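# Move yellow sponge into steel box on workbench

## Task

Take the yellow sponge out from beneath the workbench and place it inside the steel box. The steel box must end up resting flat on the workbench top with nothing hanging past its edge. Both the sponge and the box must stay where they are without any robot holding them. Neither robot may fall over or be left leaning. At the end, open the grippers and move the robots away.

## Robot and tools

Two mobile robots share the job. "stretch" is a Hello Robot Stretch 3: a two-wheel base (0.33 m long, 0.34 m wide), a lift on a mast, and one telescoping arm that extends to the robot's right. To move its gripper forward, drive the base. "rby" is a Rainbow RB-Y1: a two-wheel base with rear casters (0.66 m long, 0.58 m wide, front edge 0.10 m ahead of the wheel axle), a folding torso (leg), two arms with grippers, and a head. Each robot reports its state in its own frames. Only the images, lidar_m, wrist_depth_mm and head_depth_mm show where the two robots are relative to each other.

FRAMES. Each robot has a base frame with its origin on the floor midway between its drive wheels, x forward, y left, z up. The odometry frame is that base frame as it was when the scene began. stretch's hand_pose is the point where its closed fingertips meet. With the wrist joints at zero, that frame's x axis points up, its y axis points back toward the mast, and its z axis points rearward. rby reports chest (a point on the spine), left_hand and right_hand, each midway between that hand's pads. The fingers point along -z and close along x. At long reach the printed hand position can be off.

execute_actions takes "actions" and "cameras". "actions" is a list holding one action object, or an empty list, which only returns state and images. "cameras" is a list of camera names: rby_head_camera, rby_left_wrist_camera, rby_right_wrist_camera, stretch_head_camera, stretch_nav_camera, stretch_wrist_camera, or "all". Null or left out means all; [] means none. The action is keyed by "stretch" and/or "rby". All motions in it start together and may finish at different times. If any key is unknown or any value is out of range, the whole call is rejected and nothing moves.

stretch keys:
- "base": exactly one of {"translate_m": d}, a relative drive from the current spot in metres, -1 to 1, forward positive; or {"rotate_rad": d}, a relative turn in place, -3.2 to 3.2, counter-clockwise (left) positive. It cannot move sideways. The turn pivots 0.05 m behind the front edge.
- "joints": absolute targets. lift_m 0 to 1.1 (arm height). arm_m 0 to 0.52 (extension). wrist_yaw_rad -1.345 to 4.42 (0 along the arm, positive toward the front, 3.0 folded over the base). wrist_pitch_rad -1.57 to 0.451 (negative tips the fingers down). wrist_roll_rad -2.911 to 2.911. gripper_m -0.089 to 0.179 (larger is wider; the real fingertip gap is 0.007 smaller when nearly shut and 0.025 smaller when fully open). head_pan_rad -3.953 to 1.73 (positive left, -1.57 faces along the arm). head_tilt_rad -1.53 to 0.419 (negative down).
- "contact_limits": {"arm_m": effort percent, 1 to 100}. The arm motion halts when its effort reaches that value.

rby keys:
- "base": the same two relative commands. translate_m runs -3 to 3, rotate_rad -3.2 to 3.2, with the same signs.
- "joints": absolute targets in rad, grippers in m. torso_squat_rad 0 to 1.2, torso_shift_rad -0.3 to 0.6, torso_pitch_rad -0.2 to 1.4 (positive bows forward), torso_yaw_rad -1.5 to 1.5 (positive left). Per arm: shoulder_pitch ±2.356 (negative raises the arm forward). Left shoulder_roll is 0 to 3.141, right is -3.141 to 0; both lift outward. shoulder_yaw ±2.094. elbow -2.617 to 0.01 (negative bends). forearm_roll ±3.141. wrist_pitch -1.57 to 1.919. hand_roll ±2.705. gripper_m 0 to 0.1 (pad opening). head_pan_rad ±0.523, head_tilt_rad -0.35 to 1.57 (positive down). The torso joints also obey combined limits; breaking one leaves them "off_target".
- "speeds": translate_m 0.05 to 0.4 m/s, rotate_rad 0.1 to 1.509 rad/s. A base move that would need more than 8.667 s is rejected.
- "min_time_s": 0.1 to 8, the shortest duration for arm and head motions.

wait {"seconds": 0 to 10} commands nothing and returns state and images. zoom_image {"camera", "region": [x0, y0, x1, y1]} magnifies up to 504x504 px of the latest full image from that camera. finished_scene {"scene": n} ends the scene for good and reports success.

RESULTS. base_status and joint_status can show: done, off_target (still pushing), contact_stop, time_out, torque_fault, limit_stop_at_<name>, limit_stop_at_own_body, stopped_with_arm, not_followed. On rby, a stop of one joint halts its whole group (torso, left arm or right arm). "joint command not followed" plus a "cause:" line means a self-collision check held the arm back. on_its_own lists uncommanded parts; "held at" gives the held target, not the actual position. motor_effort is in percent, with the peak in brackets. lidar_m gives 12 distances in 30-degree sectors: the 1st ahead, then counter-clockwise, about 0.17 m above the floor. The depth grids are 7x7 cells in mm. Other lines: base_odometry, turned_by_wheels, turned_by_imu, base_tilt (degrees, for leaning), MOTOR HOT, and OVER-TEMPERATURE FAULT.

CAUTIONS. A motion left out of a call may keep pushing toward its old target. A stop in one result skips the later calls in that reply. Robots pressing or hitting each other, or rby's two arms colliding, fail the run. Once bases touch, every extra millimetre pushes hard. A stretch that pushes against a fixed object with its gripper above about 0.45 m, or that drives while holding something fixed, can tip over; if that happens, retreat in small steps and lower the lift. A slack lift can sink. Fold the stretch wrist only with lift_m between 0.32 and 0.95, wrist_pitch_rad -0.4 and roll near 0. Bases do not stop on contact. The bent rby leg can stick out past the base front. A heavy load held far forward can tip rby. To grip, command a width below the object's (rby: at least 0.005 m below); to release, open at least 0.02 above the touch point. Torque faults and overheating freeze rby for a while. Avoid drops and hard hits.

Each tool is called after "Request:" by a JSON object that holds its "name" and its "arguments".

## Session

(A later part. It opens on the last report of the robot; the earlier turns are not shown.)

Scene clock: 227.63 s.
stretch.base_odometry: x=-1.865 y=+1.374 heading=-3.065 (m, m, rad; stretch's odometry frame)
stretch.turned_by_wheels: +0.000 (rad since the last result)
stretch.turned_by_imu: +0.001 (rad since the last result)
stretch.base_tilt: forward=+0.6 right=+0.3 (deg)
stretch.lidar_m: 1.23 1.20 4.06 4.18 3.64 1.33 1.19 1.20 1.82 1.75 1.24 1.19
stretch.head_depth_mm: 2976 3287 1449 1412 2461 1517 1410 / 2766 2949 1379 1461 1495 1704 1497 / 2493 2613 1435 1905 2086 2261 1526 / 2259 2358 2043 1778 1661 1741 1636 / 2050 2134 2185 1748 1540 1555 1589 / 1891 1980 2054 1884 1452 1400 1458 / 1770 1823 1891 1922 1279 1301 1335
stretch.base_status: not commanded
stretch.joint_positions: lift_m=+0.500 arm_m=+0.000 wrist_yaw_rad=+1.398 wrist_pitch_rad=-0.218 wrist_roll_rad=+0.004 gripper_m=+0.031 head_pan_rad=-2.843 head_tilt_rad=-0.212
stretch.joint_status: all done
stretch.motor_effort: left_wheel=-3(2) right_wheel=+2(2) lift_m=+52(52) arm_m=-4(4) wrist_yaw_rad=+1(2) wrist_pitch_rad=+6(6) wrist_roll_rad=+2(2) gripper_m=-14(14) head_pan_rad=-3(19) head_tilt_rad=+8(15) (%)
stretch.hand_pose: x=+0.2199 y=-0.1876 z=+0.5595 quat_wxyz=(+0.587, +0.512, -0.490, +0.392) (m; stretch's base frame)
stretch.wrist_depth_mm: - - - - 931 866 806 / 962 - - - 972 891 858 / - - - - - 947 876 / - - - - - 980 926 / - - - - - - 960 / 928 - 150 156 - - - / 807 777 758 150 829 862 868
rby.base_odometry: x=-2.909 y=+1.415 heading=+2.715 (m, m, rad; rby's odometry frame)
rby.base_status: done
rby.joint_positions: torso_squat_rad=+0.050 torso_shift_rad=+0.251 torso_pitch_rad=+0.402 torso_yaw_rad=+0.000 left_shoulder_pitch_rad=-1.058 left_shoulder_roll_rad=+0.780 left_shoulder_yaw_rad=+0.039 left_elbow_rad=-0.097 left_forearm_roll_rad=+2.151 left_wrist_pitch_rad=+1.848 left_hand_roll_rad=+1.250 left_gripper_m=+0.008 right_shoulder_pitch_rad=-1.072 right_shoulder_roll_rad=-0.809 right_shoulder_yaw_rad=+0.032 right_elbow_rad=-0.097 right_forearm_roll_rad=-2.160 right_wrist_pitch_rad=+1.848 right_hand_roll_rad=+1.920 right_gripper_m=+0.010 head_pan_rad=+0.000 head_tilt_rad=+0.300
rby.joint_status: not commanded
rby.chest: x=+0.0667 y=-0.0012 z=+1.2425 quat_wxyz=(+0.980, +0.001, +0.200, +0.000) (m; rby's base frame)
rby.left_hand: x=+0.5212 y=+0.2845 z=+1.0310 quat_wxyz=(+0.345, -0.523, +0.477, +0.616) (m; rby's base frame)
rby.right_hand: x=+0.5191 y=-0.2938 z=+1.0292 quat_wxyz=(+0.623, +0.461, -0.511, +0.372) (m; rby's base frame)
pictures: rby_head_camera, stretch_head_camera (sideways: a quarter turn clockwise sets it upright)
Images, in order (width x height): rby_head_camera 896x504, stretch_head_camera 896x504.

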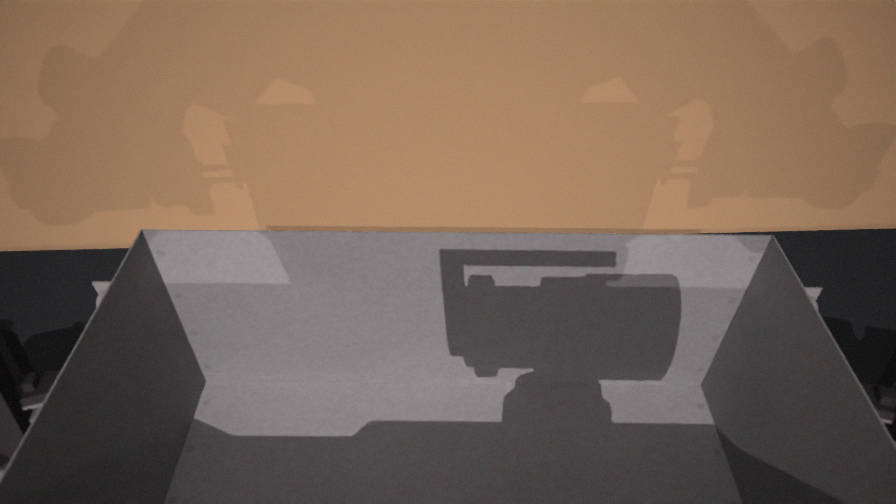

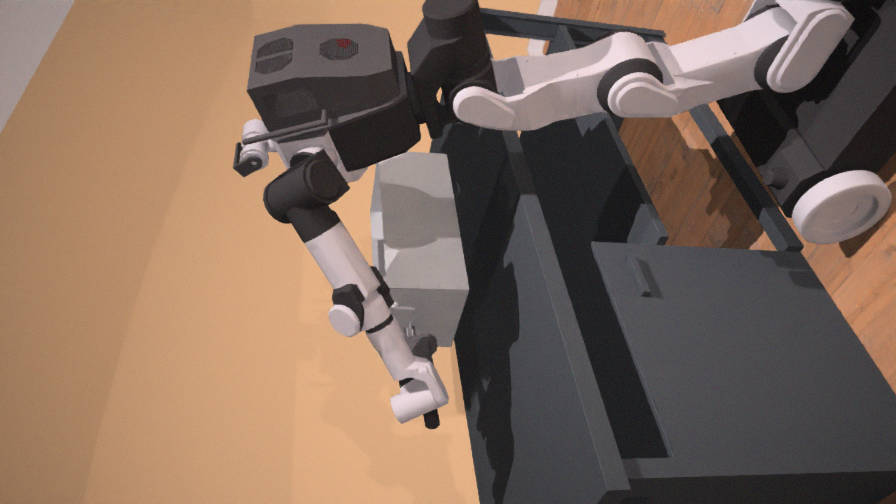

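Request:
{"name": "execute_actions", "arguments": {"actions": [{"rby":{"joints":{"torso_squat_rad":0.32,"torso_shift_rad":0.42}}}], "cameras": ["stretch_head_camera"]}}

Request:
{"name": "execute_actions", "arguments": {"actions": [{"rby":{"joints":{"torso_squat_rad":0.5,"torso_shift_rad":0.5},"min_time_s":2}}], "cameras": ["stretch_head_camera","rby_left_wrist_camera"]}}

Scene clock: 230.53 s.
stretch.base_odometry: x=-1.865 y=+1.374 heading=-3.065 (m, m, rad; stretch's odometry frame)
stretch.turned_by_wheels: +0.000 (rad since the last result)
stretch.turned_by_imu: +0.000 (rad since the last result)
stretch.base_tilt: forward=+0.7 right=+0.2 (deg)
stretch.lidar_m: 1.22 1.20 4.07 4.20 3.65 1.33 1.19 1.20 1.81 1.75 1.25 1.19
stretch.head_depth_mm: 3027 3319 3515 3616 2615 2343 1406 / 2751 2930 1520 1489 1614 1580 1512 / 2464 2610 1503 1824 1910 2191 1537 / 2252 2375 2336 1905 1658 1735 1643 / 2072 2139 2190 1753 1539 1539 1592 / 1910 1977 2053 1741 1461 1398 1465 / 1766 1832 1899 1906 1277 1308 1346
stretch.base_status: not commanded
stretch.joint_positions: lift_m=+0.500 arm_m=+0.000 wrist_yaw_rad=+1.398 wrist_pitch_rad=-0.218 wrist_roll_rad=+0.004 gripper_m=+0.031 head_pan_rad=-2.843 head_tilt_rad=-0.212
stretch.joint_status: not commanded
stretch.motor_effort: left_wheel=-2(3) right_wheel=+2(2) lift_m=+52(52) arm_m=-3(4) wrist_yaw_rad=+2(2) wrist_pitch_rad=+6(6) wrist_roll_rad=+2(2) gripper_m=-15(14) head_pan_rad=-3(3) head_tilt_rad=+8(8) (%)
stretch.hand_pose: x=+0.2199 y=-0.1876 z=+0.5595 quat_wxyz=(+0.587, +0.512, -0.490, +0.392) (m; stretch's base frame)
stretch.wrist_depth_mm: - - - 950 897 867 806 / 959 - - - 967 887 843 / - - - - - 948 873 / - - - - - 985 929 / - - - - - - 957 / 924 979 149 155 - - 979 / 784 816 753 151 823 856 907
rby.base_odometry: x=-2.909 y=+1.415 heading=+2.715 (m, m, rad; rby's odometry frame)
rby.base_status: not commanded
rby.joint_positions: torso_squat_rad=+0.320 torso_shift_rad=+0.421 torso_pitch_rad=+0.402 torso_yaw_rad=+0.000 left_shoulder_pitch_rad=-1.058 left_shoulder_roll_rad=+0.780 left_shoulder_yaw_rad=+0.039 left_elbow_rad=-0.097 left_forearm_roll_rad=+2.151 left_wrist_pitch_rad=+1.848 left_hand_roll_rad=+1.250 left_gripper_m=+0.009 right_shoulder_pitch_rad=-1.072 right_shoulder_roll_rad=-0.809 right_shoulder_yaw_rad=+0.032 right_elbow_rad=-0.097 right_forearm_roll_rad=-2.160 right_wrist_pitch_rad=+1.848 right_hand_roll_rad=+1.920 right_gripper_m=+0.010 head_pan_rad=+0.000 head_tilt_rad=+0.300
rby.joint_status: all done
rby.chest: x=+0.1648 y=-0.0011 z=+1.1717 quat_wxyz=(+0.980, +0.001, +0.200, +0.000) (m; rby's base frame)
rby.left_hand: x=+0.6192 y=+0.2846 z=+0.9602 quat_wxyz=(+0.345, -0.523, +0.477, +0.616) (m; rby's base frame)
rby.right_hand: x=+0.6171 y=-0.2937 z=+0.9584 quat_wxyz=(+0.623, +0.461, -0.511, +0.372) (m; rby's base frame)
pictures: stretch_head_camera (sideways: a quarter turn clockwise sets it upright)
Images, in order (width x height): stretch_head_camera 896x504.

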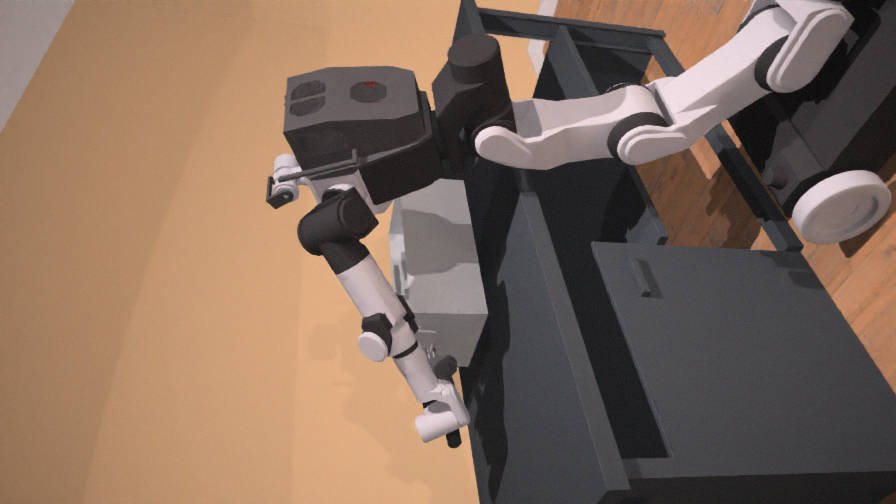

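action 0: rby: "min_time_s" has no arm or head joint beside it: it slows only arm and head motions. Command such a joint too, or leave it out

Request:
{"name": "execute_actions", "arguments": {"actions": [{"rby":{"joints":{"torso_squat_rad":0.42}}}], "cameras": ["stretch_head_camera","rby_left_wrist_camera"]}}

Scene clock: 232.70 s.
stretch.base_odometry: x=-1.865 y=+1.374 heading=-3.065 (m, m, rad; stretch's odometry frame)
stretch.turned_by_wheels: +0.000 (rad since the last result)
stretch.turned_by_imu: +0.000 (rad since the last result)
stretch.base_tilt: forward=+0.7 right=+0.2 (deg)
stretch.lidar_m: 1.23 1.19 4.04 4.18 3.65 1.33 1.19 1.19 1.81 1.75 1.25 1.19
stretch.head_depth_mm: 3042 3319 3568 3608 2608 2279 1408 / 2750 2891 1483 1495 1623 1594 1508 / 2492 2583 1548 1817 1852 2178 1532 / 2263 2364 2369 1878 1655 1750 1657 / 2066 2154 2200 1756 1549 1547 1596 / 1911 1977 2053 1745 1454 1396 1468 / 1753 1837 1880 1916 1279 1310 1338
stretch.base_status: not commanded
stretch.joint_positions: lift_m=+0.500 arm_m=+0.000 wrist_yaw_rad=+1.398 wrist_pitch_rad=-0.218 wrist_roll_rad=+0.004 gripper_m=+0.031 head_pan_rad=-2.843 head_tilt_rad=-0.212
stretch.joint_status: not commanded
stretch.motor_effort: left_wheel=-3(3) right_wheel=+2(2) lift_m=+53(52) arm_m=-3(3) wrist_yaw_rad=+1(2) wrist_pitch_rad=+6(6) wrist_roll_rad=+2(2) gripper_m=-14(14) head_pan_rad=-2(3) head_tilt_rad=+7(7) (%)
stretch.hand_pose: x=+0.2199 y=-0.1876 z=+0.5595 quat_wxyz=(+0.587, +0.512, -0.490, +0.392) (m; stretch's base frame)
stretch.wrist_depth_mm: - - - 988 911 858 790 / 981 - - - 942 905 829 / - - - - - 953 865 / - - - - - 961 932 / - - - - - - 940 / 942 968 149 156 - - 955 / 788 787 772 151 820 858 879
rby.base_odometry: x=-2.909 y=+1.415 heading=+2.715 (m, m, rad; rby's odometry frame)
rby.base_status: not commanded
rby.joint_positions: torso_squat_rad=+0.420 torso_shift_rad=+0.421 torso_pitch_rad=+0.402 torso_yaw_rad=+0.000 left_shoulder_pitch_rad=-1.058 left_shoulder_roll_rad=+0.780 left_shoulder_yaw_rad=+0.039 left_elbow_rad=-0.097 left_forearm_roll_rad=+2.151 left_wrist_pitch_rad=+1.848 left_hand_roll_rad=+1.250 left_gripper_m=+0.009 right_shoulder_pitch_rad=-1.072 right_shoulder_roll_rad=-0.809 right_shoulder_yaw_rad=+0.032 right_elbow_rad=-0.097 right_forearm_roll_rad=-2.160 right_wrist_pitch_rad=+1.848 right_hand_roll_rad=+1.920 right_gripper_m=+0.010 head_pan_rad=+0.000 head_tilt_rad=+0.300
rby.joint_status: all done
rby.chest: x=+0.1543 y=-0.0011 z=+1.1487 quat_wxyz=(+0.980, +0.001, +0.200, +0.000) (m; rby's base frame)
rby.left_hand: x=+0.6088 y=+0.2846 z=+0.9372 quat_wxyz=(+0.345, -0.523, +0.477, +0.616) (m; rby's base frame)
rby.right_hand: x=+0.6067 y=-0.2937 z=+0.9354 quat_wxyz=(+0.623, +0.461, -0.511, +0.372) (m; rby's base frame)
pictures: rby_left_wrist_camera, stretch_head_camera (sideways: a quarter turn clockwise sets it upright)
Images, in order (width x height): rby_left_wrist_camera 644x364, stretch_head_camera 896x504.

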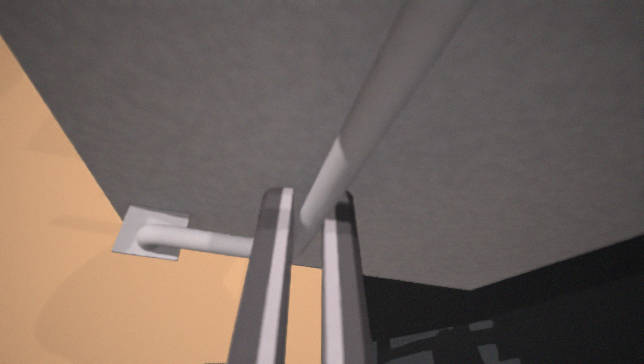

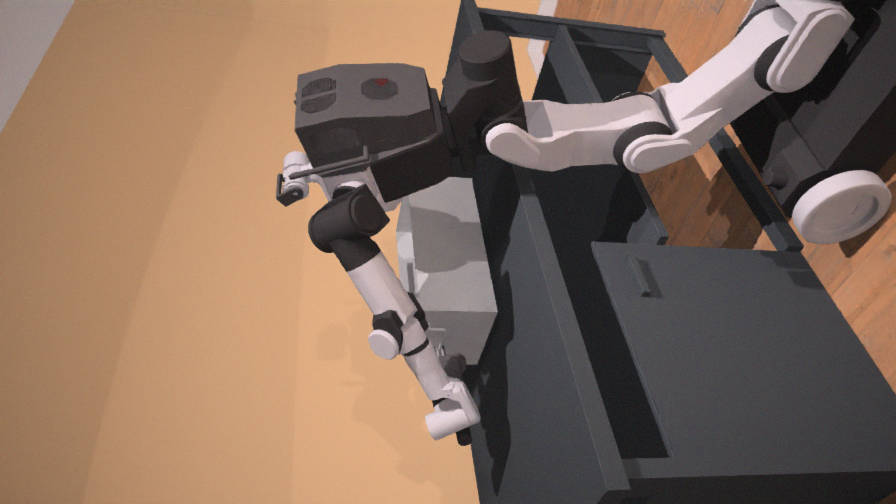

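Request:
{"name": "execute_actions", "arguments": {"actions": [{"rby":{"joints":{"torso_squat_rad":0.48}}}], "cameras": ["stretch_head_camera","rby_head_camera"]}}

Scene clock: 235.17 s.
stretch.base_odometry: x=-1.865 y=+1.374 heading=-3.065 (m, m, rad; stretch's odometry frame)
stretch.turned_by_wheels: +0.000 (rad since the last result)
stretch.turned_by_imu: +0.000 (rad since the last result)
stretch.base_tilt: forward=+0.6 right=+0.2 (deg)
stretch.lidar_m: 1.22 1.19 4.05 4.17 3.66 1.33 1.19 1.20 1.82 1.74 1.25 1.19
stretch.head_depth_mm: 3060 3332 3496 3554 2555 2329 1414 / 2742 2926 1548 1471 1644 1597 1500 / 2452 2628 1614 1817 1749 2174 1522 / 2275 2320 2396 1842 1659 1717 1665 / 2043 2155 2228 1748 1540 1551 1577 / 1901 1981 2051 1749 1454 1383 1470 / 1765 1840 1894 1920 1275 1304 1336
stretch.base_status: not commanded
stretch.joint_positions: lift_m=+0.500 arm_m=+0.000 wrist_yaw_rad=+1.398 wrist_pitch_rad=-0.218 wrist_roll_rad=+0.004 gripper_m=+0.031 head_pan_rad=-2.843 head_tilt_rad=-0.212
stretch.joint_status: not commanded
stretch.motor_effort: left_wheel=-2(3) right_wheel=+2(2) lift_m=+52(53) arm_m=-3(3) wrist_yaw_rad=+1(1) wrist_pitch_rad=+6(6) wrist_roll_rad=+1(2) gripper_m=-14(14) head_pan_rad=-2(2) head_tilt_rad=+7(8) (%)
stretch.hand_pose: x=+0.2199 y=-0.1876 z=+0.5595 quat_wxyz=(+0.587, +0.512, -0.490, +0.392) (m; stretch's base frame)
stretch.wrist_depth_mm: - - - 971 928 863 811 / 956 - - - 982 905 832 / - - - - - 934 870 / - - - - - - 921 / - - - - - - 950 / 931 - 149 156 - - 994 / 785 792 742 151 829 879 873
rby.base_odometry: x=-2.909 y=+1.415 heading=+2.715 (m, m, rad; rby's odometry frame)
rby.base_status: not commanded
rby.joint_positions: torso_squat_rad=+0.480 torso_shift_rad=+0.420 torso_pitch_rad=+0.401 torso_yaw_rad=+0.000 left_shoulder_pitch_rad=-1.059 left_shoulder_roll_rad=+0.780 left_shoulder_yaw_rad=+0.039 left_elbow_rad=-0.098 left_forearm_roll_rad=+2.152 left_wrist_pitch_rad=+1.848 left_hand_roll_rad=+1.250 left_gripper_m=+0.009 right_shoulder_pitch_rad=-1.074 right_shoulder_roll_rad=-0.810 right_shoulder_yaw_rad=+0.032 right_elbow_rad=-0.098 right_forearm_roll_rad=-2.161 right_wrist_pitch_rad=+1.848 right_hand_roll_rad=+1.920 right_gripper_m=+0.010 head_pan_rad=+0.000 head_tilt_rad=+0.300
rby.joint_status: all done
rby.chest: x=+0.1461 y=-0.0011 z=+1.1322 quat_wxyz=(+0.980, +0.001, +0.199, +0.000) (m; rby's base frame)
rby.left_hand: x=+0.6016 y=+0.2846 z=+0.9227 quat_wxyz=(+0.346, -0.525, +0.477, +0.615) (m; rby's base frame)
rby.right_hand: x=+0.5994 y=-0.2937 z=+0.9206 quat_wxyz=(+0.622, +0.460, -0.512, +0.373) (m; rby's base frame)
pictures: rby_head_camera, stretch_head_camera (sideways: a quarter turn clockwise sets it upright)
Images, in order (width x height): rby_head_camera 896x504, stretch_head_camera 896x504.

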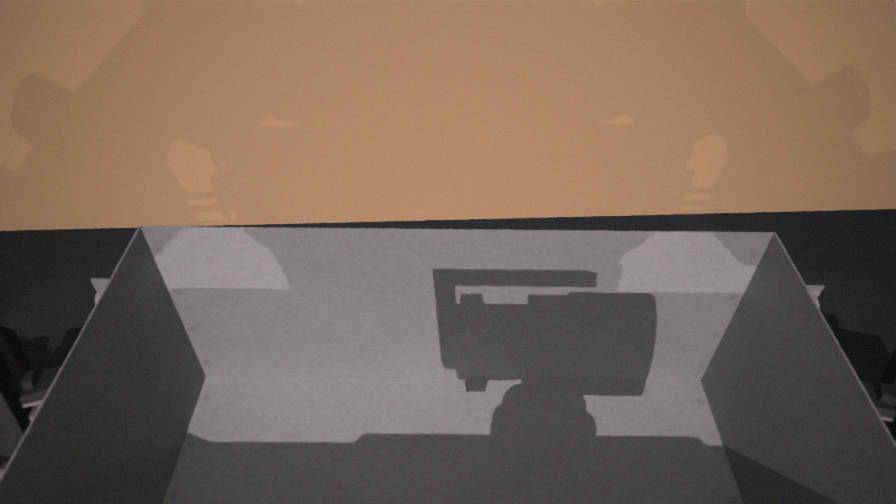

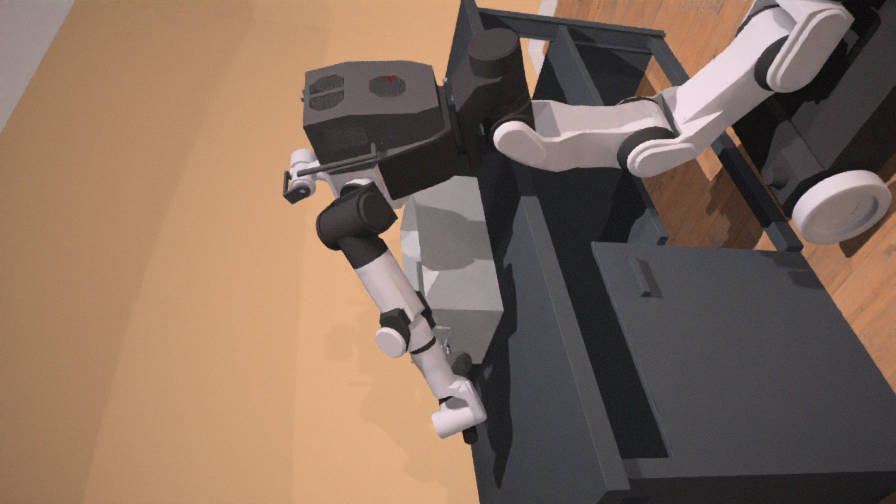

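Request:
{"name": "execute_actions", "arguments": {"actions": [{"rby":{"joints":{"torso_squat_rad":0.54}}}], "cameras": ["stretch_head_camera"]}}

Request:
{"name": "zoom_image", "arguments": {"camera": "stretch_head_camera", "region": [350,100,750,504]}}

Scene clock: 236.87 s.
stretch.base_odometry: x=-1.865 y=+1.374 heading=-3.065 (m, m, rad; stretch's odometry frame)
stretch.turned_by_wheels: +0.000 (rad since the last result)
stretch.turned_by_imu: +0.000 (rad since the last result)
stretch.base_tilt: forward=+0.6 right=+0.2 (deg)
stretch.lidar_m: 1.22 1.20 4.07 4.19 3.66 1.33 1.19 1.19 1.82 1.75 1.24 1.19
stretch.head_depth_mm: 3025 3347 3513 3568 2548 2301 1403 / 2733 2922 1558 1470 1623 1594 1507 / 2506 2605 1615 1797 1842 2072 1532 / 2248 2350 2425 1808 1685 1732 1652 / 2059 2157 2254 1737 1548 1532 1596 / 1910 1980 2062 1870 1450 1402 1461 / 1765 1828 1895 1928 1265 1311 1340
stretch.base_status: not commanded
stretch.joint_positions: lift_m=+0.500 arm_m=+0.000 wrist_yaw_rad=+1.398 wrist_pitch_rad=-0.218 wrist_roll_rad=+0.004 gripper_m=+0.031 head_pan_rad=-2.843 head_tilt_rad=-0.212
stretch.joint_status: not commanded
stretch.motor_effort: left_wheel=-2(2) right_wheel=+2(2) lift_m=+52(53) arm_m=-3(3) wrist_yaw_rad=+2(1) wrist_pitch_rad=+6(6) wrist_roll_rad=+2(2) gripper_m=-14(14) head_pan_rad=-3(3) head_tilt_rad=+8(7) (%)
stretch.hand_pose: x=+0.2199 y=-0.1876 z=+0.5595 quat_wxyz=(+0.587, +0.512, -0.490, +0.392) (m; stretch's base frame)
stretch.wrist_depth_mm: - - - 997 886 854 816 / 958 - - - 961 881 864 / - - - - - 952 854 / - - - - - 987 913 / - - - - - - 955 / 934 - 149 157 - - 974 / 796 805 763 151 812 857 896
rby.base_odometry: x=-2.909 y=+1.415 heading=+2.715 (m, m, rad; rby's odometry frame)
rby.base_status: not commanded
rby.joint_positions: torso_squat_rad=+0.539 torso_shift_rad=+0.416 torso_pitch_rad=+0.388 torso_yaw_rad=+0.000 left_shoulder_pitch_rad=-1.066 left_shoulder_roll_rad=+0.783 left_shoulder_yaw_rad=+0.043 left_elbow_rad=-0.101 left_forearm_roll_rad=+2.155 left_wrist_pitch_rad=+1.850 left_hand_roll_rad=+1.250 left_gripper_m=+0.008 right_shoulder_pitch_rad=-1.081 right_shoulder_roll_rad=-0.813 right_shoulder_yaw_rad=+0.028 right_elbow_rad=-0.100 right_forearm_roll_rad=-2.164 right_wrist_pitch_rad=+1.850 right_hand_roll_rad=+1.920 right_gripper_m=+0.010 head_pan_rad=+0.000 head_tilt_rad=+0.300
rby.joint_status: torso_squat_rad contact_stop (moved +0.059 of +0.060)
rby.chest: x=+0.1319 y=-0.0011 z=+1.1164 quat_wxyz=(+0.981, +0.001, +0.193, +0.000) (m; rby's base frame)
rby.left_hand: x=+0.5925 y=+0.2847 z=+0.9175 quat_wxyz=(+0.351, -0.533, +0.473, +0.607) (m; rby's base frame)
rby.right_hand: x=+0.5905 y=-0.2936 z=+0.9156 quat_wxyz=(+0.615, +0.456, -0.521, +0.378) (m; rby's base frame)
pictures: stretch_head_camera (sideways: a quarter turn clockwise sets it upright)
Images, in order (width x height): stretch_head_camera 896x504.

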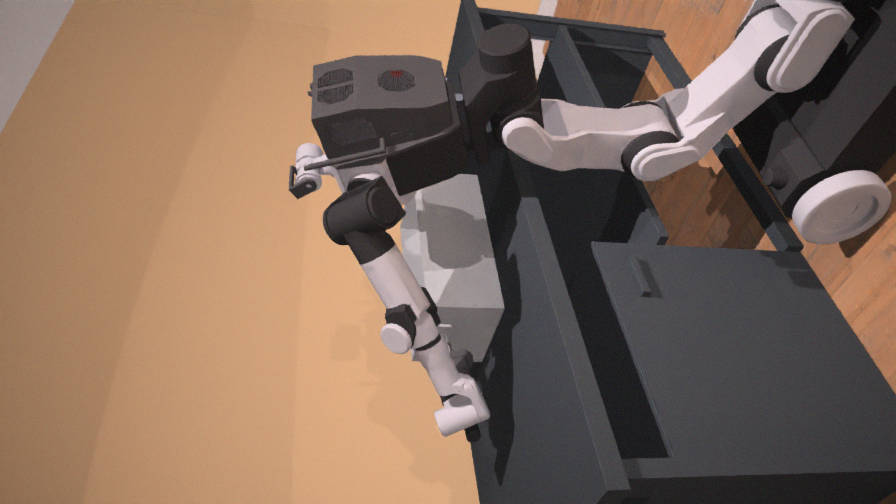

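Region (350, 100, 750, 504) of stretch_head_camera's 896x504 image, scaled by 1.248, with more detail than that image has; it fills the left 499 columns of this view, and the rest is white.

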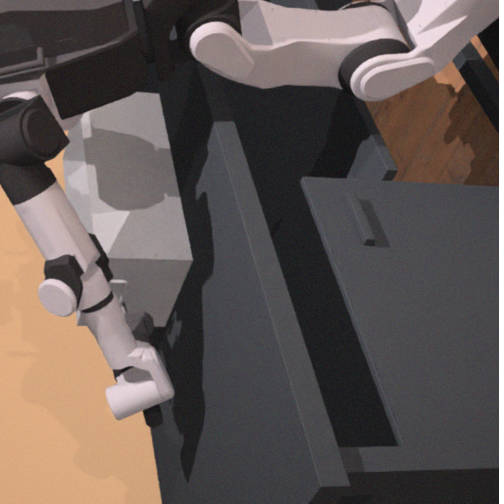

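Request:
{"name": "execute_actions", "arguments": {"actions": [{"rby":{"joints":{"torso_squat_rad":0.51,"left_gripper_m":0.08,"right_gripper_m":0.08}}}], "cameras": []}}

Request:
{"name": "execute_actions", "arguments": {"actions": [{"rby":{"joints":{"left_shoulder_roll_rad":1.0,"right_shoulder_roll_rad":-1.03},"min_time_s":2}}], "cameras": ["stretch_head_camera","rby_left_wrist_camera","rby_right_wrist_camera"]}}

Scene clock: 238.50 s.
stretch.base_odometry: x=-1.865 y=+1.374 heading=-3.065 (m, m, rad; stretch's odometry frame)
stretch.turned_by_wheels: +0.000 (rad since the last result)
stretch.turned_by_imu: +0.000 (rad since the last result)
stretch.base_tilt: forward=+0.7 right=+0.3 (deg)
stretch.lidar_m: 1.22 1.19 4.08 4.16 3.65 1.33 1.19 1.19 1.82 1.75 1.25 1.19
stretch.head_depth_mm: 3057 3334 3594 3602 2539 2302 1413 / 2729 2922 1483 1467 1640 1601 1489 / 2512 2619 1597 1793 1738 2086 1532 / 2275 2374 2384 1824 1671 1735 1645 / 2059 2135 2245 1736 1541 1535 1589 / 1869 1975 2055 1735 1445 1392 1461 / 1754 1824 1884 1899 1278 1300 1343
stretch.base_status: not commanded
stretch.joint_positions: lift_m=+0.500 arm_m=+0.000 wrist_yaw_rad=+1.398 wrist_pitch_rad=-0.218 wrist_roll_rad=+0.004 gripper_m=+0.031 head_pan_rad=-2.843 head_tilt_rad=-0.212
stretch.joint_status: not commanded
stretch.motor_effort: left_wheel=-2(3) right_wheel=+2(2) lift_m=+52(52) arm_m=-3(3) wrist_yaw_rad=+2(3) wrist_pitch_rad=+6(6) wrist_roll_rad=+1(2) gripper_m=-14(13) head_pan_rad=-3(2) head_tilt_rad=+7(8) (%)
stretch.hand_pose: x=+0.2199 y=-0.1876 z=+0.5595 quat_wxyz=(+0.587, +0.512, -0.490, +0.392) (m; stretch's base frame)
stretch.wrist_depth_mm: - - - 979 924 841 797 / 968 - - - 948 918 839 / - - - - - 946 874 / - - - - - 972 911 / - - - - - - 979 / 929 - 149 156 - - 963 / 783 812 752 151 805 866 893
rby.base_odometry: x=-2.909 y=+1.415 heading=+2.715 (m, m, rad; rby's odometry frame)
rby.base_status: not commanded
rby.joint_positions: torso_squat_rad=+0.510 torso_shift_rad=+0.417 torso_pitch_rad=+0.392 torso_yaw_rad=+0.000 left_shoulder_pitch_rad=-1.060 left_shoulder_roll_rad=+0.780 left_shoulder_yaw_rad=+0.040 left_elbow_rad=-0.098 left_forearm_roll_rad=+2.152 left_wrist_pitch_rad=+1.849 left_hand_roll_rad=+1.250 left_gripper_m=+0.080 right_shoulder_pitch_rad=-1.075 right_shoulder_roll_rad=-0.810 right_shoulder_yaw_rad=+0.030 right_elbow_rad=-0.098 right_forearm_roll_rad=-2.161 right_wrist_pitch_rad=+1.849 right_hand_roll_rad=+1.920 right_gripper_m=+0.080 head_pan_rad=+0.000 head_tilt_rad=+0.300
rby.joint_status: all done
rby.chest: x=+0.1377 y=-0.0011 z=+1.1250 quat_wxyz=(+0.981, +0.001, +0.195, +0.000) (m; rby's base frame)
rby.left_hand: x=+0.5953 y=+0.2844 z=+0.9203 quat_wxyz=(+0.348, -0.528, +0.475, +0.612) (m; rby's base frame)
rby.right_hand: x=+0.5934 y=-0.2934 z=+0.9186 quat_wxyz=(+0.619, +0.459, -0.516, +0.375) (m; rby's base frame)
pictures: none
No camera images: the call's "cameras" was empty. Leave "cameras" out to get every camera's image.

Scene clock: 240.80 s.
stretch.base_odometry: x=-1.865 y=+1.374 heading=-3.065 (m, m, rad; stretch's odometry frame)
stretch.turned_by_wheels: +0.000 (rad since the last result)
stretch.turned_by_imu: +0.000 (rad since the last result)
stretch.base_tilt: forward=+0.6 right=+0.2 (deg)
stretch.lidar_m: 1.22 1.19 4.07 4.18 3.67 1.33 1.19 1.20 1.81 1.75 1.25 1.19
stretch.head_depth_mm: 2991 3278 3564 3523 2573 2297 1413 / 2778 2946 1497 1474 1646 1587 1509 / 2493 2636 1591 1788 1746 2101 1530 / 2249 2374 2395 1832 1677 1724 1654 / 2079 2140 2203 1761 1541 1545 1586 / 1914 1954 2033 1873 1455 1401 1466 / 1766 1830 1898 1871 1277 1314 1343
stretch.base_status: not commanded
stretch.joint_positions: lift_m=+0.500 arm_m=+0.000 wrist_yaw_rad=+1.398 wrist_pitch_rad=-0.218 wrist_roll_rad=+0.004 gripper_m=+0.031 head_pan_rad=-2.843 head_tilt_rad=-0.212
stretch.joint_status: not commanded
stretch.motor_effort: left_wheel=-3(3) right_wheel=+2(2) lift_m=+53(52) arm_m=-3(3) wrist_yaw_rad=+2(1) wrist_pitch_rad=+6(6) wrist_roll_rad=+2(2) gripper_m=-14(14) head_pan_rad=-3(2) head_tilt_rad=+7(7) (%)
stretch.hand_pose: x=+0.2199 y=-0.1876 z=+0.5595 quat_wxyz=(+0.587, +0.512, -0.490, +0.392) (m; stretch's base frame)
stretch.wrist_depth_mm: - - - 997 907 865 830 / 967 - - - 966 870 831 / - - - - - 934 884 / - - - - - - 899 / - - - - - - 938 / 944 982 150 156 - - - / 791 806 760 151 794 893 897
rby.base_odometry: x=-2.909 y=+1.415 heading=+2.715 (m, m, rad; rby's odometry frame)
rby.base_status: not commanded
rby.joint_positions: torso_squat_rad=+0.510 torso_shift_rad=+0.417 torso_pitch_rad=+0.392 torso_yaw_rad=+0.000 left_shoulder_pitch_rad=-1.060 left_shoulder_roll_rad=+1.000 left_shoulder_yaw_rad=+0.040 left_elbow_rad=-0.098 left_forearm_roll_rad=+2.152 left_wrist_pitch_rad=+1.849 left_hand_roll_rad=+1.250 left_gripper_m=+0.080 right_shoulder_pitch_rad=-1.075 right_shoulder_roll_rad=-1.030 right_shoulder_yaw_rad=+0.030 right_elbow_rad=-0.098 right_forearm_roll_rad=-2.161 right_wrist_pitch_rad=+1.849 right_hand_roll_rad=+1.920 right_gripper_m=+0.080 head_pan_rad=+0.000 head_tilt_rad=+0.300
rby.joint_status: all done
rby.chest: x=+0.1377 y=-0.0011 z=+1.1250 quat_wxyz=(+0.981, +0.001, +0.195, +0.000) (m; rby's base frame)
rby.left_hand: x=+0.5978 y=+0.3813 z=+0.9677 quat_wxyz=(+0.368, -0.545, +0.377, +0.652) (m; rby's base frame)
rby.right_hand: x=+0.5948 y=-0.3906 z=+0.9668 quat_wxyz=(+0.660, +0.359, -0.531, +0.391) (m; rby's base frame)
pictures: rby_left_wrist_camera, rby_right_wrist_camera, stretch_head_camera (sideways: a quarter turn clockwise sets it upright)
Images, in order (width x height): rby_left_wrist_camera 644x364, rby_right_wrist_camera 644x364, stretch_head_camera 896x504.

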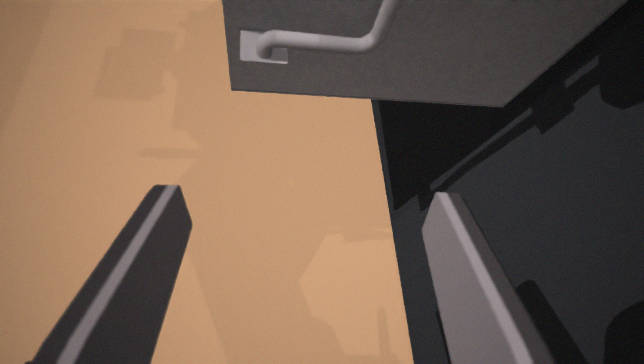

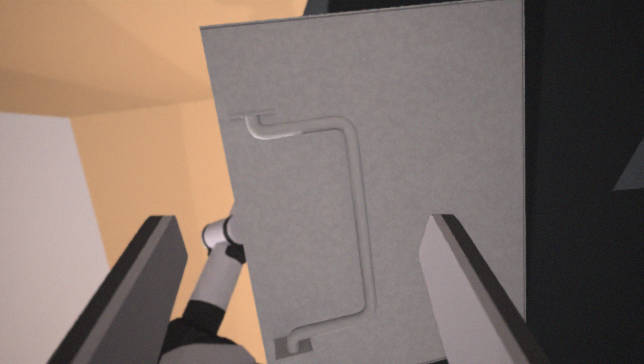

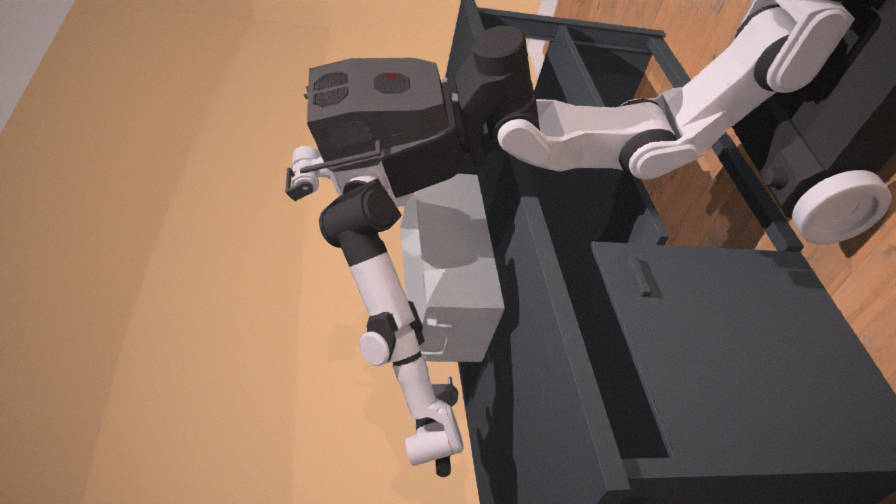

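Request:
{"name": "execute_actions", "arguments": {"actions": [{"rby":{"joints":{"torso_squat_rad":0.42},"base":{"translate_m":-1.6}}}], "cameras": ["stretch_head_camera","rby_head_camera"]}}

Scene clock: 248.33 s.
stretch.base_odometry: x=-1.865 y=+1.374 heading=-3.065 (m, m, rad; stretch's odometry frame)
stretch.turned_by_wheels: +0.000 (rad since the last result)
stretch.turned_by_imu: +0.001 (rad since the last result)
stretch.base_tilt: forward=+0.6 right=+0.2 (deg)
stretch.lidar_m: 1.22 1.19 4.06 1.48 1.38 3.45 2.50 1.20 1.81 1.75 1.25 1.19
stretch.head_depth_mm: 3049 3319 3558 3636 2628 2306 1737 / 2793 2912 3174 2578 2567 2260 1726 / 2490 2590 2730 2048 2094 2248 1731 / 2253 2350 2481 1876 1657 1724 1704 / 2067 2145 2249 1784 1548 1541 1591 / 1880 1995 2063 2070 1453 1407 1463 / 1760 1816 1896 1909 1277 1314 1348
stretch.base_status: not commanded
stretch.joint_positions: lift_m=+0.500 arm_m=+0.000 wrist_yaw_rad=+1.398 wrist_pitch_rad=-0.218 wrist_roll_rad=+0.004 gripper_m=+0.031 head_pan_rad=-2.843 head_tilt_rad=-0.212
stretch.joint_status: not commanded
stretch.motor_effort: left_wheel=-3(3) right_wheel=+2(2) lift_m=+53(53) arm_m=-3(4) wrist_yaw_rad=+2(2) wrist_pitch_rad=+6(6) wrist_roll_rad=+2(2) gripper_m=-14(15) head_pan_rad=-3(2) head_tilt_rad=+8(8) (%)
stretch.hand_pose: x=+0.2199 y=-0.1876 z=+0.5595 quat_wxyz=(+0.587, +0.512, -0.490, +0.392) (m; stretch's base frame)
stretch.wrist_depth_mm: - - - - 915 860 789 / 976 - - - 944 889 854 / - - - - - 975 883 / - - - - - 994 912 / - - - - - - 963 / 945 986 150 156 - - 963 / 797 784 762 150 833 872 869
rby.base_odometry: x=-1.453 y=+0.752 heading=+2.714 (m, m, rad; rby's odometry frame)
rby.base_status: done
rby.joint_positions: torso_squat_rad=+0.420 torso_shift_rad=+0.417 torso_pitch_rad=+0.392 torso_yaw_rad=+0.000 left_shoulder_pitch_rad=-1.060 left_shoulder_roll_rad=+1.000 left_shoulder_yaw_rad=+0.040 left_elbow_rad=-0.098 left_forearm_roll_rad=+2.152 left_wrist_pitch_rad=+1.849 left_hand_roll_rad=+1.250 left_gripper_m=+0.080 right_shoulder_pitch_rad=-1.075 right_shoulder_roll_rad=-1.030 right_shoulder_yaw_rad=+0.030 right_elbow_rad=-0.098 right_forearm_roll_rad=-2.161 right_wrist_pitch_rad=+1.849 right_hand_roll_rad=+1.920 right_gripper_m=+0.080 head_pan_rad=+0.000 head_tilt_rad=+0.300
rby.joint_status: all done
rby.chest: x=+0.1492 y=-0.0011 z=+1.1508 quat_wxyz=(+0.981, +0.001, +0.195, +0.000) (m; rby's base frame)
rby.left_hand: x=+0.6092 y=+0.3814 z=+0.9935 quat_wxyz=(+0.368, -0.545, +0.377, +0.652) (m; rby's base frame)
rby.right_hand: x=+0.6062 y=-0.3908 z=+0.9926 quat_wxyz=(+0.660, +0.359, -0.531, +0.391) (m; rby's base frame)
pictures: rby_head_camera, stretch_head_camera (sideways: a quarter turn clockwise sets it upright)
Images, in order (width x height): rby_head_camera 896x504, stretch_head_camera 896x504.

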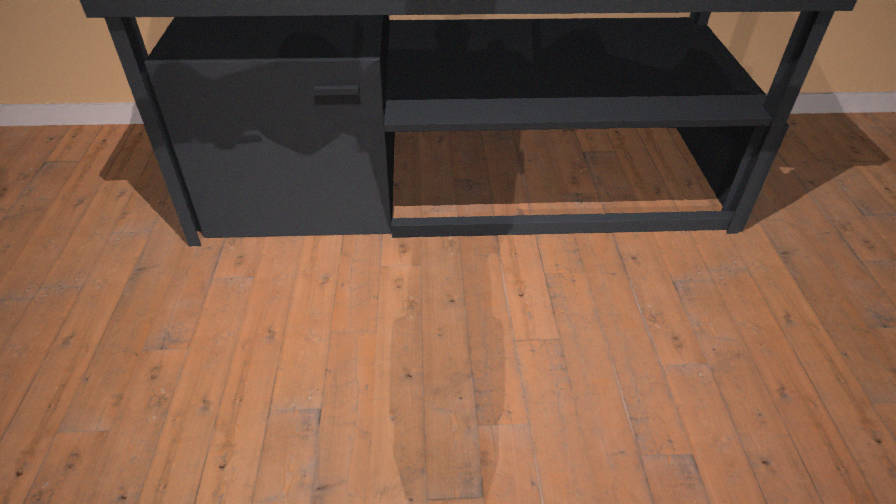

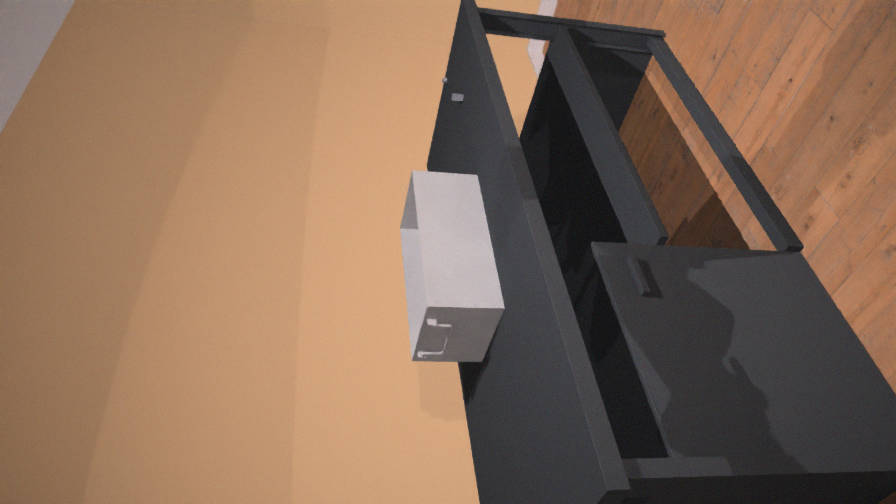

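Request:
{"name": "execute_actions", "arguments": {"actions": [{"rby":{"joints":{"left_shoulder_pitch_rad":0,"right_shoulder_pitch_rad":0,"left_shoulder_roll_rad":0.4,"right_shoulder_roll_rad":-0.4,"left_wrist_pitch_rad":0,"right_wrist_pitch_rad":0,"torso_pitch_rad":0.1,"torso_shift_rad":0.2}},"stretch":{"base":{"rotate_rad":-2.17},"joints":{"head_pan_rad":-1.0,"head_tilt_rad":-0.3}}}], "cameras": ["stretch_nav_camera","stretch_head_camera"]}}

Scene clock: 253.60 s.
stretch.base_odometry: x=-1.865 y=+1.374 heading=+1.048 (m, m, rad; stretch's odometry frame)
stretch.turned_by_wheels: -2.170 (rad since the last result)
stretch.turned_by_imu: -2.142 (rad since the last result)
stretch.base_tilt: forward=+0.7 right=+0.5 (deg)
stretch.lidar_m: 1.67 1.85 1.26 1.19 1.21 1.19 3.57 1.64 1.18 3.45 2.51 1.19
stretch.head_depth_mm: 2982 3164 3310 3396 2774 2008 1578 / 3136 3344 3458 3571 2789 2018 1579 / 3337 3465 3592 3720 2773 1996 1568 / 3301 3562 3709 2575 2706 1973 1557 / 2879 2983 3072 2317 2438 1959 1544 / 2479 2636 2695 1959 2174 1925 1539 / 2168 2290 2265 1656 1595 1657 1518
stretch.base_status: done
stretch.joint_positions: lift_m=+0.500 arm_m=+0.000 wrist_yaw_rad=+1.398 wrist_pitch_rad=-0.218 wrist_roll_rad=+0.004 gripper_m=+0.031 head_pan_rad=-1.007 head_tilt_rad=-0.297
stretch.joint_status: all done
stretch.motor_effort: left_wheel=+2(6) right_wheel=-3(6) lift_m=+52(52) arm_m=-3(3) wrist_yaw_rad=+2(3) wrist_pitch_rad=+6(6) wrist_roll_rad=+2(2) gripper_m=-14(13) head_pan_rad=+2(31) head_tilt_rad=-2(18) (%)
stretch.hand_pose: x=+0.2200 y=-0.1875 z=+0.5595 quat_wxyz=(+0.587, +0.512, -0.489, +0.392) (m; stretch's base frame)
stretch.wrist_depth_mm: - - - - - - - / - - - - - - - / - - - - - - - / - - - - - - - / - - - - - - - / 962 994 149 157 - - - / 769 805 760 151 821 884 880
rby.base_odometry: x=-1.453 y=+0.752 heading=+2.714 (m, m, rad; rby's odometry frame)
rby.base_status: not commanded
rby.joint_positions: torso_squat_rad=+0.420 torso_shift_rad=+0.200 torso_pitch_rad=+0.100 torso_yaw_rad=+0.000 left_shoulder_pitch_rad=+0.000 left_shoulder_roll_rad=+0.400 left_shoulder_yaw_rad=+0.040 left_elbow_rad=-0.098 left_forearm_roll_rad=+2.152 left_wrist_pitch_rad=+0.000 left_hand_roll_rad=+1.250 left_gripper_m=+0.080 right_shoulder_pitch_rad=+0.000 right_shoulder_roll_rad=-0.400 right_shoulder_yaw_rad=+0.030 right_elbow_rad=-0.098 right_forearm_roll_rad=-2.161 right_wrist_pitch_rad=+0.000 right_hand_roll_rad=+1.920 right_gripper_m=+0.080 head_pan_rad=+0.000 head_tilt_rad=+0.300
rby.joint_status: all done
rby.chest: x=-0.0701 y=-0.0012 z=+1.2148 quat_wxyz=(+0.999, +0.001, +0.050, +0.000) (m; rby's base frame)
rby.left_hand: x=-0.0850 y=+0.5189 z=+0.5918 quat_wxyz=(-0.127, -0.029, -0.198, +0.971) (m; rby's base frame)
rby.right_hand: x=-0.0850 y=-0.5158 z=+0.5887 quat_wxyz=(+0.977, -0.194, -0.020, -0.084) (m; rby's base frame)
pictures: stretch_head_camera (sideways: a quarter turn clockwise sets it upright), stretch_nav_camera (sideways: a quarter turn counterclockwise sets it upright)
Images, in order (width x height): stretch_head_camera 896x504, stretch_nav_camera 672x504.

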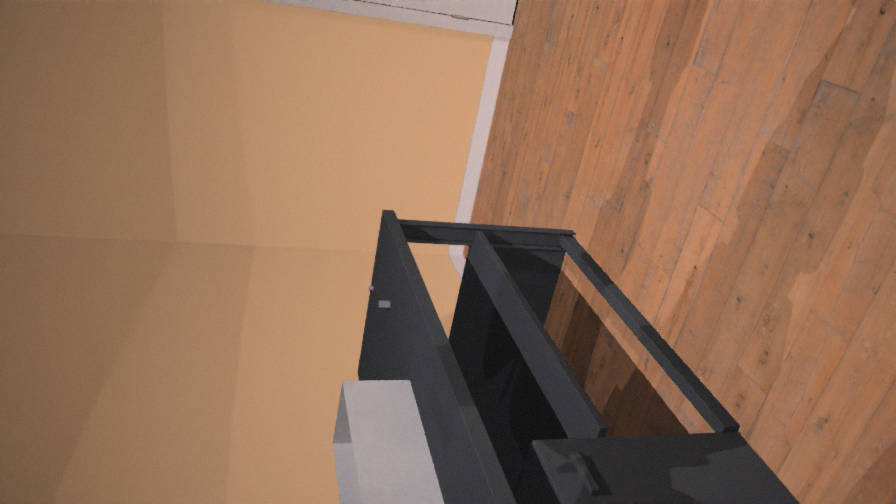

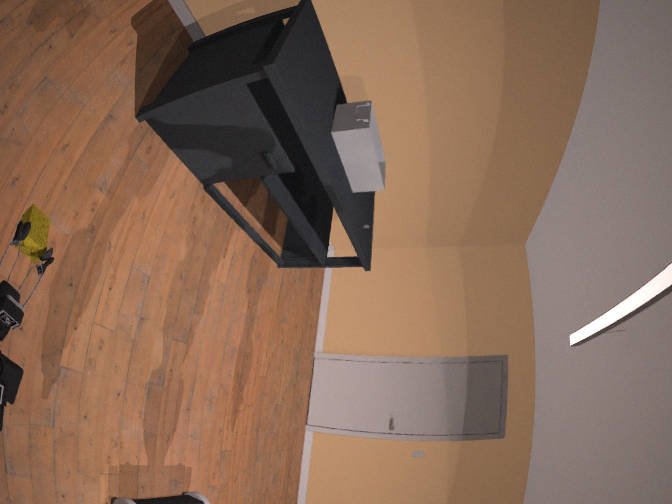

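Request:
{"name": "execute_actions", "arguments": {"actions": [{"stretch":{"base":{"translate_m":0.5}}}], "cameras": []}}

Request:
{"name": "execute_actions", "arguments": {"actions": [{"stretch":{"base":{"rotate_rad":1.55},"joints":{"head_pan_rad":-1.9,"head_tilt_rad":-0.3,"lift_m":1.08}}}], "cameras": []}}

Request:
{"name": "execute_actions", "arguments": {"actions": [{"stretch":{"base":{"translate_m":-0.7}}}], "cameras": ["stretch_nav_camera","stretch_head_camera"]}}

Scene clock: 260.53 s.
stretch.base_odometry: x=-1.615 y=+1.808 heading=+1.048 (m, m, rad; stretch's odometry frame)
stretch.turned_by_wheels: +0.000 (rad since the last result)
stretch.turned_by_imu: +0.002 (rad since the last result)
stretch.base_tilt: forward=+0.7 right=+0.4 (deg)
stretch.lidar_m: 1.33 1.35 1.31 1.23 1.25 1.62 2.71 1.49 1.53 3.40 0.95 0.75
stretch.head_depth_mm: 2930 3105 3244 3381 2858 2032 1589 / 3113 3290 3370 3403 2514 2025 1564 / 2894 3170 3397 1967 2088 1986 1561 / 2388 2578 2693 1616 1644 1834 1552 / 2045 2159 2222 1441 1203 1253 1354 / 1805 1878 1923 1368 1068 1066 1113 / 1575 1651 1718 1453 1047 850 945
stretch.base_status: done
stretch.joint_positions: lift_m=+0.500 arm_m=+0.000 wrist_yaw_rad=+1.398 wrist_pitch_rad=-0.218 wrist_roll_rad=+0.004 gripper_m=+0.031 head_pan_rad=-1.007 head_tilt_rad=-0.297
stretch.joint_status: not commanded
stretch.motor_effort: left_wheel=+2(6) right_wheel=-3(4) lift_m=+52(53) arm_m=-3(3) wrist_yaw_rad=+2(2) wrist_pitch_rad=+6(6) wrist_roll_rad=+2(1) gripper_m=-14(14) head_pan_rad=+2(2) head_tilt_rad=-2(2) (%)
stretch.hand_pose: x=+0.2200 y=-0.1875 z=+0.5595 quat_wxyz=(+0.587, +0.512, -0.489, +0.392) (m; stretch's base frame)
stretch.wrist_depth_mm: 977 - - - 563 - 960 / - - - - 617 832 - / - - - - 631 663 735 / - - - - 678 719 825 / - - - - 715 782 877 / 912 - 149 156 - 861 951 / 788 809 751 152 791 860 853
rby.base_odometry: x=-1.453 y=+0.752 heading=+2.714 (m, m, rad; rby's odometry frame)
rby.base_status: not commanded
rby.joint_positions: torso_squat_rad=+0.420 torso_shift_rad=+0.200 torso_pitch_rad=+0.100 torso_yaw_rad=+0.000 left_shoulder_pitch_rad=+0.000 left_shoulder_roll_rad=+0.400 left_shoulder_yaw_rad=+0.040 left_elbow_rad=-0.098 left_forearm_roll_rad=+2.152 left_wrist_pitch_rad=+0.000 left_hand_roll_rad=+1.250 left_gripper_m=+0.080 right_shoulder_pitch_rad=+0.000 right_shoulder_roll_rad=-0.400 right_shoulder_yaw_rad=+0.030 right_elbow_rad=-0.098 right_forearm_roll_rad=-2.161 right_wrist_pitch_rad=+0.000 right_hand_roll_rad=+1.920 right_gripper_m=+0.080 head_pan_rad=+0.000 head_tilt_rad=+0.300
rby.joint_status: not commanded
rby.chest: x=-0.0701 y=-0.0012 z=+1.2148 quat_wxyz=(+0.999, +0.001, +0.050, +0.000) (m; rby's base frame)
rby.left_hand: x=-0.0850 y=+0.5189 z=+0.5918 quat_wxyz=(-0.127, -0.029, -0.198, +0.971) (m; rby's base frame)
rby.right_hand: x=-0.0850 y=-0.5158 z=+0.5887 quat_wxyz=(+0.977, -0.194, -0.020, -0.084) (m; rby's base frame)
pictures: none
No camera images: the call's "cameras" was empty. Leave "cameras" out to get every camera's image.

Scene clock: 266.63 s.
stretch.base_odometry: x=-1.615 y=+1.808 heading=+2.598 (m, m, rad; stretch's odometry frame)
stretch.turned_by_wheels: +1.550 (rad since the last result)
stretch.turned_by_imu: +1.531 (rad since the last result)
stretch.base_tilt: forward=+0.7 right=+0.3 (deg)
stretch.lidar_m: 1.23 1.24 1.57 2.71 1.49 1.49 3.42 1.00 0.75 1.32 1.34 1.33
stretch.head_depth_mm: 1448 1501 - - - 884 1005 / 1374 1436 - - - 840 901 / 1316 1376 - - - 1045 1102 / 1260 1314 - - - - 1304 / 1202 1261 1318 - - - - / 1147 1207 1268 - - - - / 1113 1165 1219 - - - -
stretch.base_status: done
stretch.joint_positions: lift_m=+1.080 arm_m=+0.000 wrist_yaw_rad=+1.398 wrist_pitch_rad=-0.218 wrist_roll_rad=+0.004 gripper_m=+0.031 head_pan_rad=-1.893 head_tilt_rad=-0.297
stretch.joint_status: all done
stretch.motor_effort: left_wheel=-2(7) right_wheel=+2(6) lift_m=+52(53) arm_m=-4(3) wrist_yaw_rad=+1(1) wrist_pitch_rad=+6(6) wrist_roll_rad=+2(2) gripper_m=-14(14) head_pan_rad=-2(36) head_tilt_rad=-2(3) (%)
stretch.hand_pose: x=+0.2199 y=-0.1875 z=+1.1393 quat_wxyz=(+0.587, +0.512, -0.489, +0.392) (m; stretch's base frame)
stretch.wrist_depth_mm: 880 967 - - - - - / 981 - - - - - - / 976 - - - - - - / - - - - - - - / - - - - - - - / - - 149 156 - - - / - - - 152 - - -
rby.base_odometry: x=-1.453 y=+0.752 heading=+2.714 (m, m, rad; rby's odometry frame)
rby.base_status: not commanded
rby.joint_positions: torso_squat_rad=+0.420 torso_shift_rad=+0.200 torso_pitch_rad=+0.100 torso_yaw_rad=+0.000 left_shoulder_pitch_rad=+0.000 left_shoulder_roll_rad=+0.400 left_shoulder_yaw_rad=+0.040 left_elbow_rad=-0.098 left_forearm_roll_rad=+2.152 left_wrist_pitch_rad=+0.000 left_hand_roll_rad=+1.250 left_gripper_m=+0.080 right_shoulder_pitch_rad=+0.000 right_shoulder_roll_rad=-0.400 right_shoulder_yaw_rad=+0.030 right_elbow_rad=-0.098 right_forearm_roll_rad=-2.161 right_wrist_pitch_rad=+0.000 right_hand_roll_rad=+1.920 right_gripper_m=+0.080 head_pan_rad=+0.000 head_tilt_rad=+0.300
rby.joint_status: not commanded
rby.chest: x=-0.0701 y=-0.0012 z=+1.2148 quat_wxyz=(+0.999, +0.001, +0.050, +0.000) (m; rby's base frame)
rby.left_hand: x=-0.0850 y=+0.5189 z=+0.5918 quat_wxyz=(-0.127, -0.029, -0.198, +0.971) (m; rby's base frame)
rby.right_hand: x=-0.0850 y=-0.5158 z=+0.5887 quat_wxyz=(+0.977, -0.194, -0.020, -0.084) (m; rby's base frame)
pictures: none
No camera images: the call's "cameras" was empty. Leave "cameras" out to get every camera's image.

Scene clock: 274.60 s.
stretch.base_odometry: x=-1.016 y=+1.446 heading=+2.598 (m, m, rad; stretch's odometry frame)
stretch.turned_by_wheels: +0.000 (rad since the last result)
stretch.turned_by_imu: +0.000 (rad since the last result)
stretch.base_tilt: forward=+0.6 right=+0.2 (deg)
stretch.lidar_m: 1.92 1.94 2.01 4.45 1.12 2.97 2.70 1.68 0.75 0.70 0.68 1.80
stretch.head_depth_mm: 1543 1619 - - - 1264 1443 / 1465 1541 - - - 1219 1131 / 1396 1462 - - - 1244 1059 / 1342 1390 - - - - 940 / 1273 1355 1383 - - - - / 1239 1299 1352 - - - - / 1184 1240 1293 - - - -
stretch.base_status: done
stretch.joint_positions: lift_m=+1.080 arm_m=+0.000 wrist_yaw_rad=+1.398 wrist_pitch_rad=-0.218 wrist_roll_rad=+0.004 gripper_m=+0.031 head_pan_rad=-1.893 head_tilt_rad=-0.297
stretch.joint_status: not commanded
stretch.motor_effort: left_wheel=-1(6) right_wheel=+2(3) lift_m=+52(52) arm_m=-4(3) wrist_yaw_rad=+2(2) wrist_pitch_rad=+6(6) wrist_roll_rad=+2(2) gripper_m=-14(14) head_pan_rad=-3(2) head_tilt_rad=-1(3) (%)
stretch.hand_pose: x=+0.2199 y=-0.1875 z=+1.1393 quat_wxyz=(+0.587, +0.512, -0.489, +0.392) (m; stretch's base frame)
stretch.wrist_depth_mm: - - - - - - - / - - - - - - - / - - - - - - - / - - - - - - - / - - - - - - - / - - 149 157 - - - / - - - 151 - - -
rby.base_odometry: x=-1.453 y=+0.752 heading=+2.714 (m, m, rad; rby's odometry frame)
rby.base_status: not commanded
rby.joint_positions: torso_squat_rad=+0.420 torso_shift_rad=+0.200 torso_pitch_rad=+0.100 torso_yaw_rad=+0.000 left_shoulder_pitch_rad=+0.000 left_shoulder_roll_rad=+0.400 left_shoulder_yaw_rad=+0.040 left_elbow_rad=-0.098 left_forearm_roll_rad=+2.152 left_wrist_pitch_rad=+0.000 left_hand_roll_rad=+1.250 left_gripper_m=+0.080 right_shoulder_pitch_rad=+0.000 right_shoulder_roll_rad=-0.400 right_shoulder_yaw_rad=+0.030 right_elbow_rad=-0.098 right_forearm_roll_rad=-2.161 right_wrist_pitch_rad=+0.000 right_hand_roll_rad=+1.920 right_gripper_m=+0.080 head_pan_rad=+0.000 head_tilt_rad=+0.300
rby.joint_status: not commanded
rby.chest: x=-0.0701 y=-0.0012 z=+1.2148 quat_wxyz=(+0.999, +0.001, +0.050, +0.000) (m; rby's base frame)
rby.left_hand: x=-0.0850 y=+0.5189 z=+0.5918 quat_wxyz=(-0.127, -0.029, -0.198, +0.971) (m; rby's base frame)
rby.right_hand: x=-0.0850 y=-0.5158 z=+0.5887 quat_wxyz=(+0.977, -0.194, -0.020, -0.084) (m; rby's base frame)
pictures: stretch_head_camera (sideways: a quarter turn clockwise sets it upright), stretch_nav_camera (sideways: a quarter turn counterclockwise sets it upright)
Images, in order (width x height): stretch_head_camera 896x504, stretch_nav_camera 672x504.

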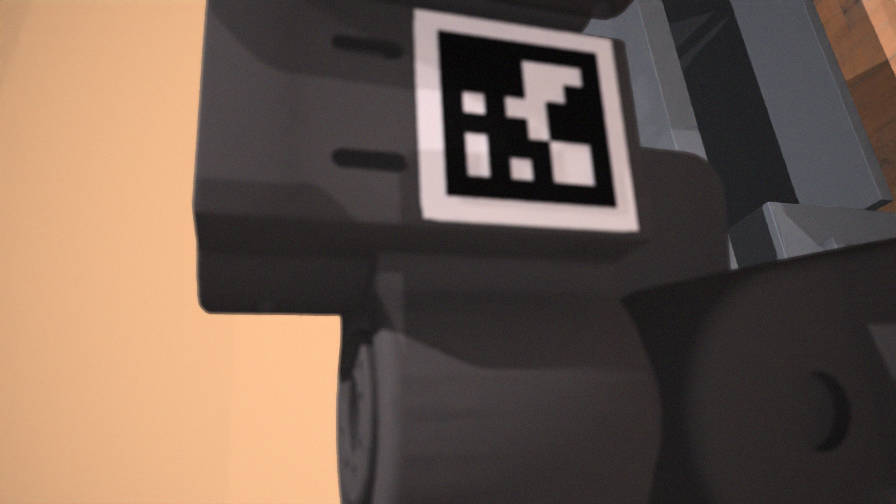

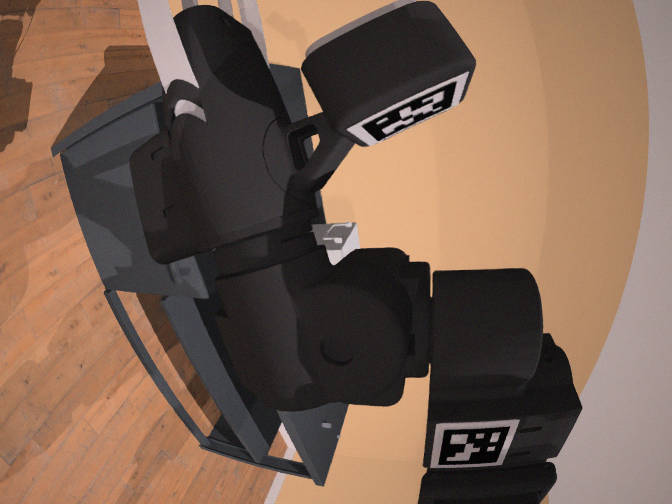

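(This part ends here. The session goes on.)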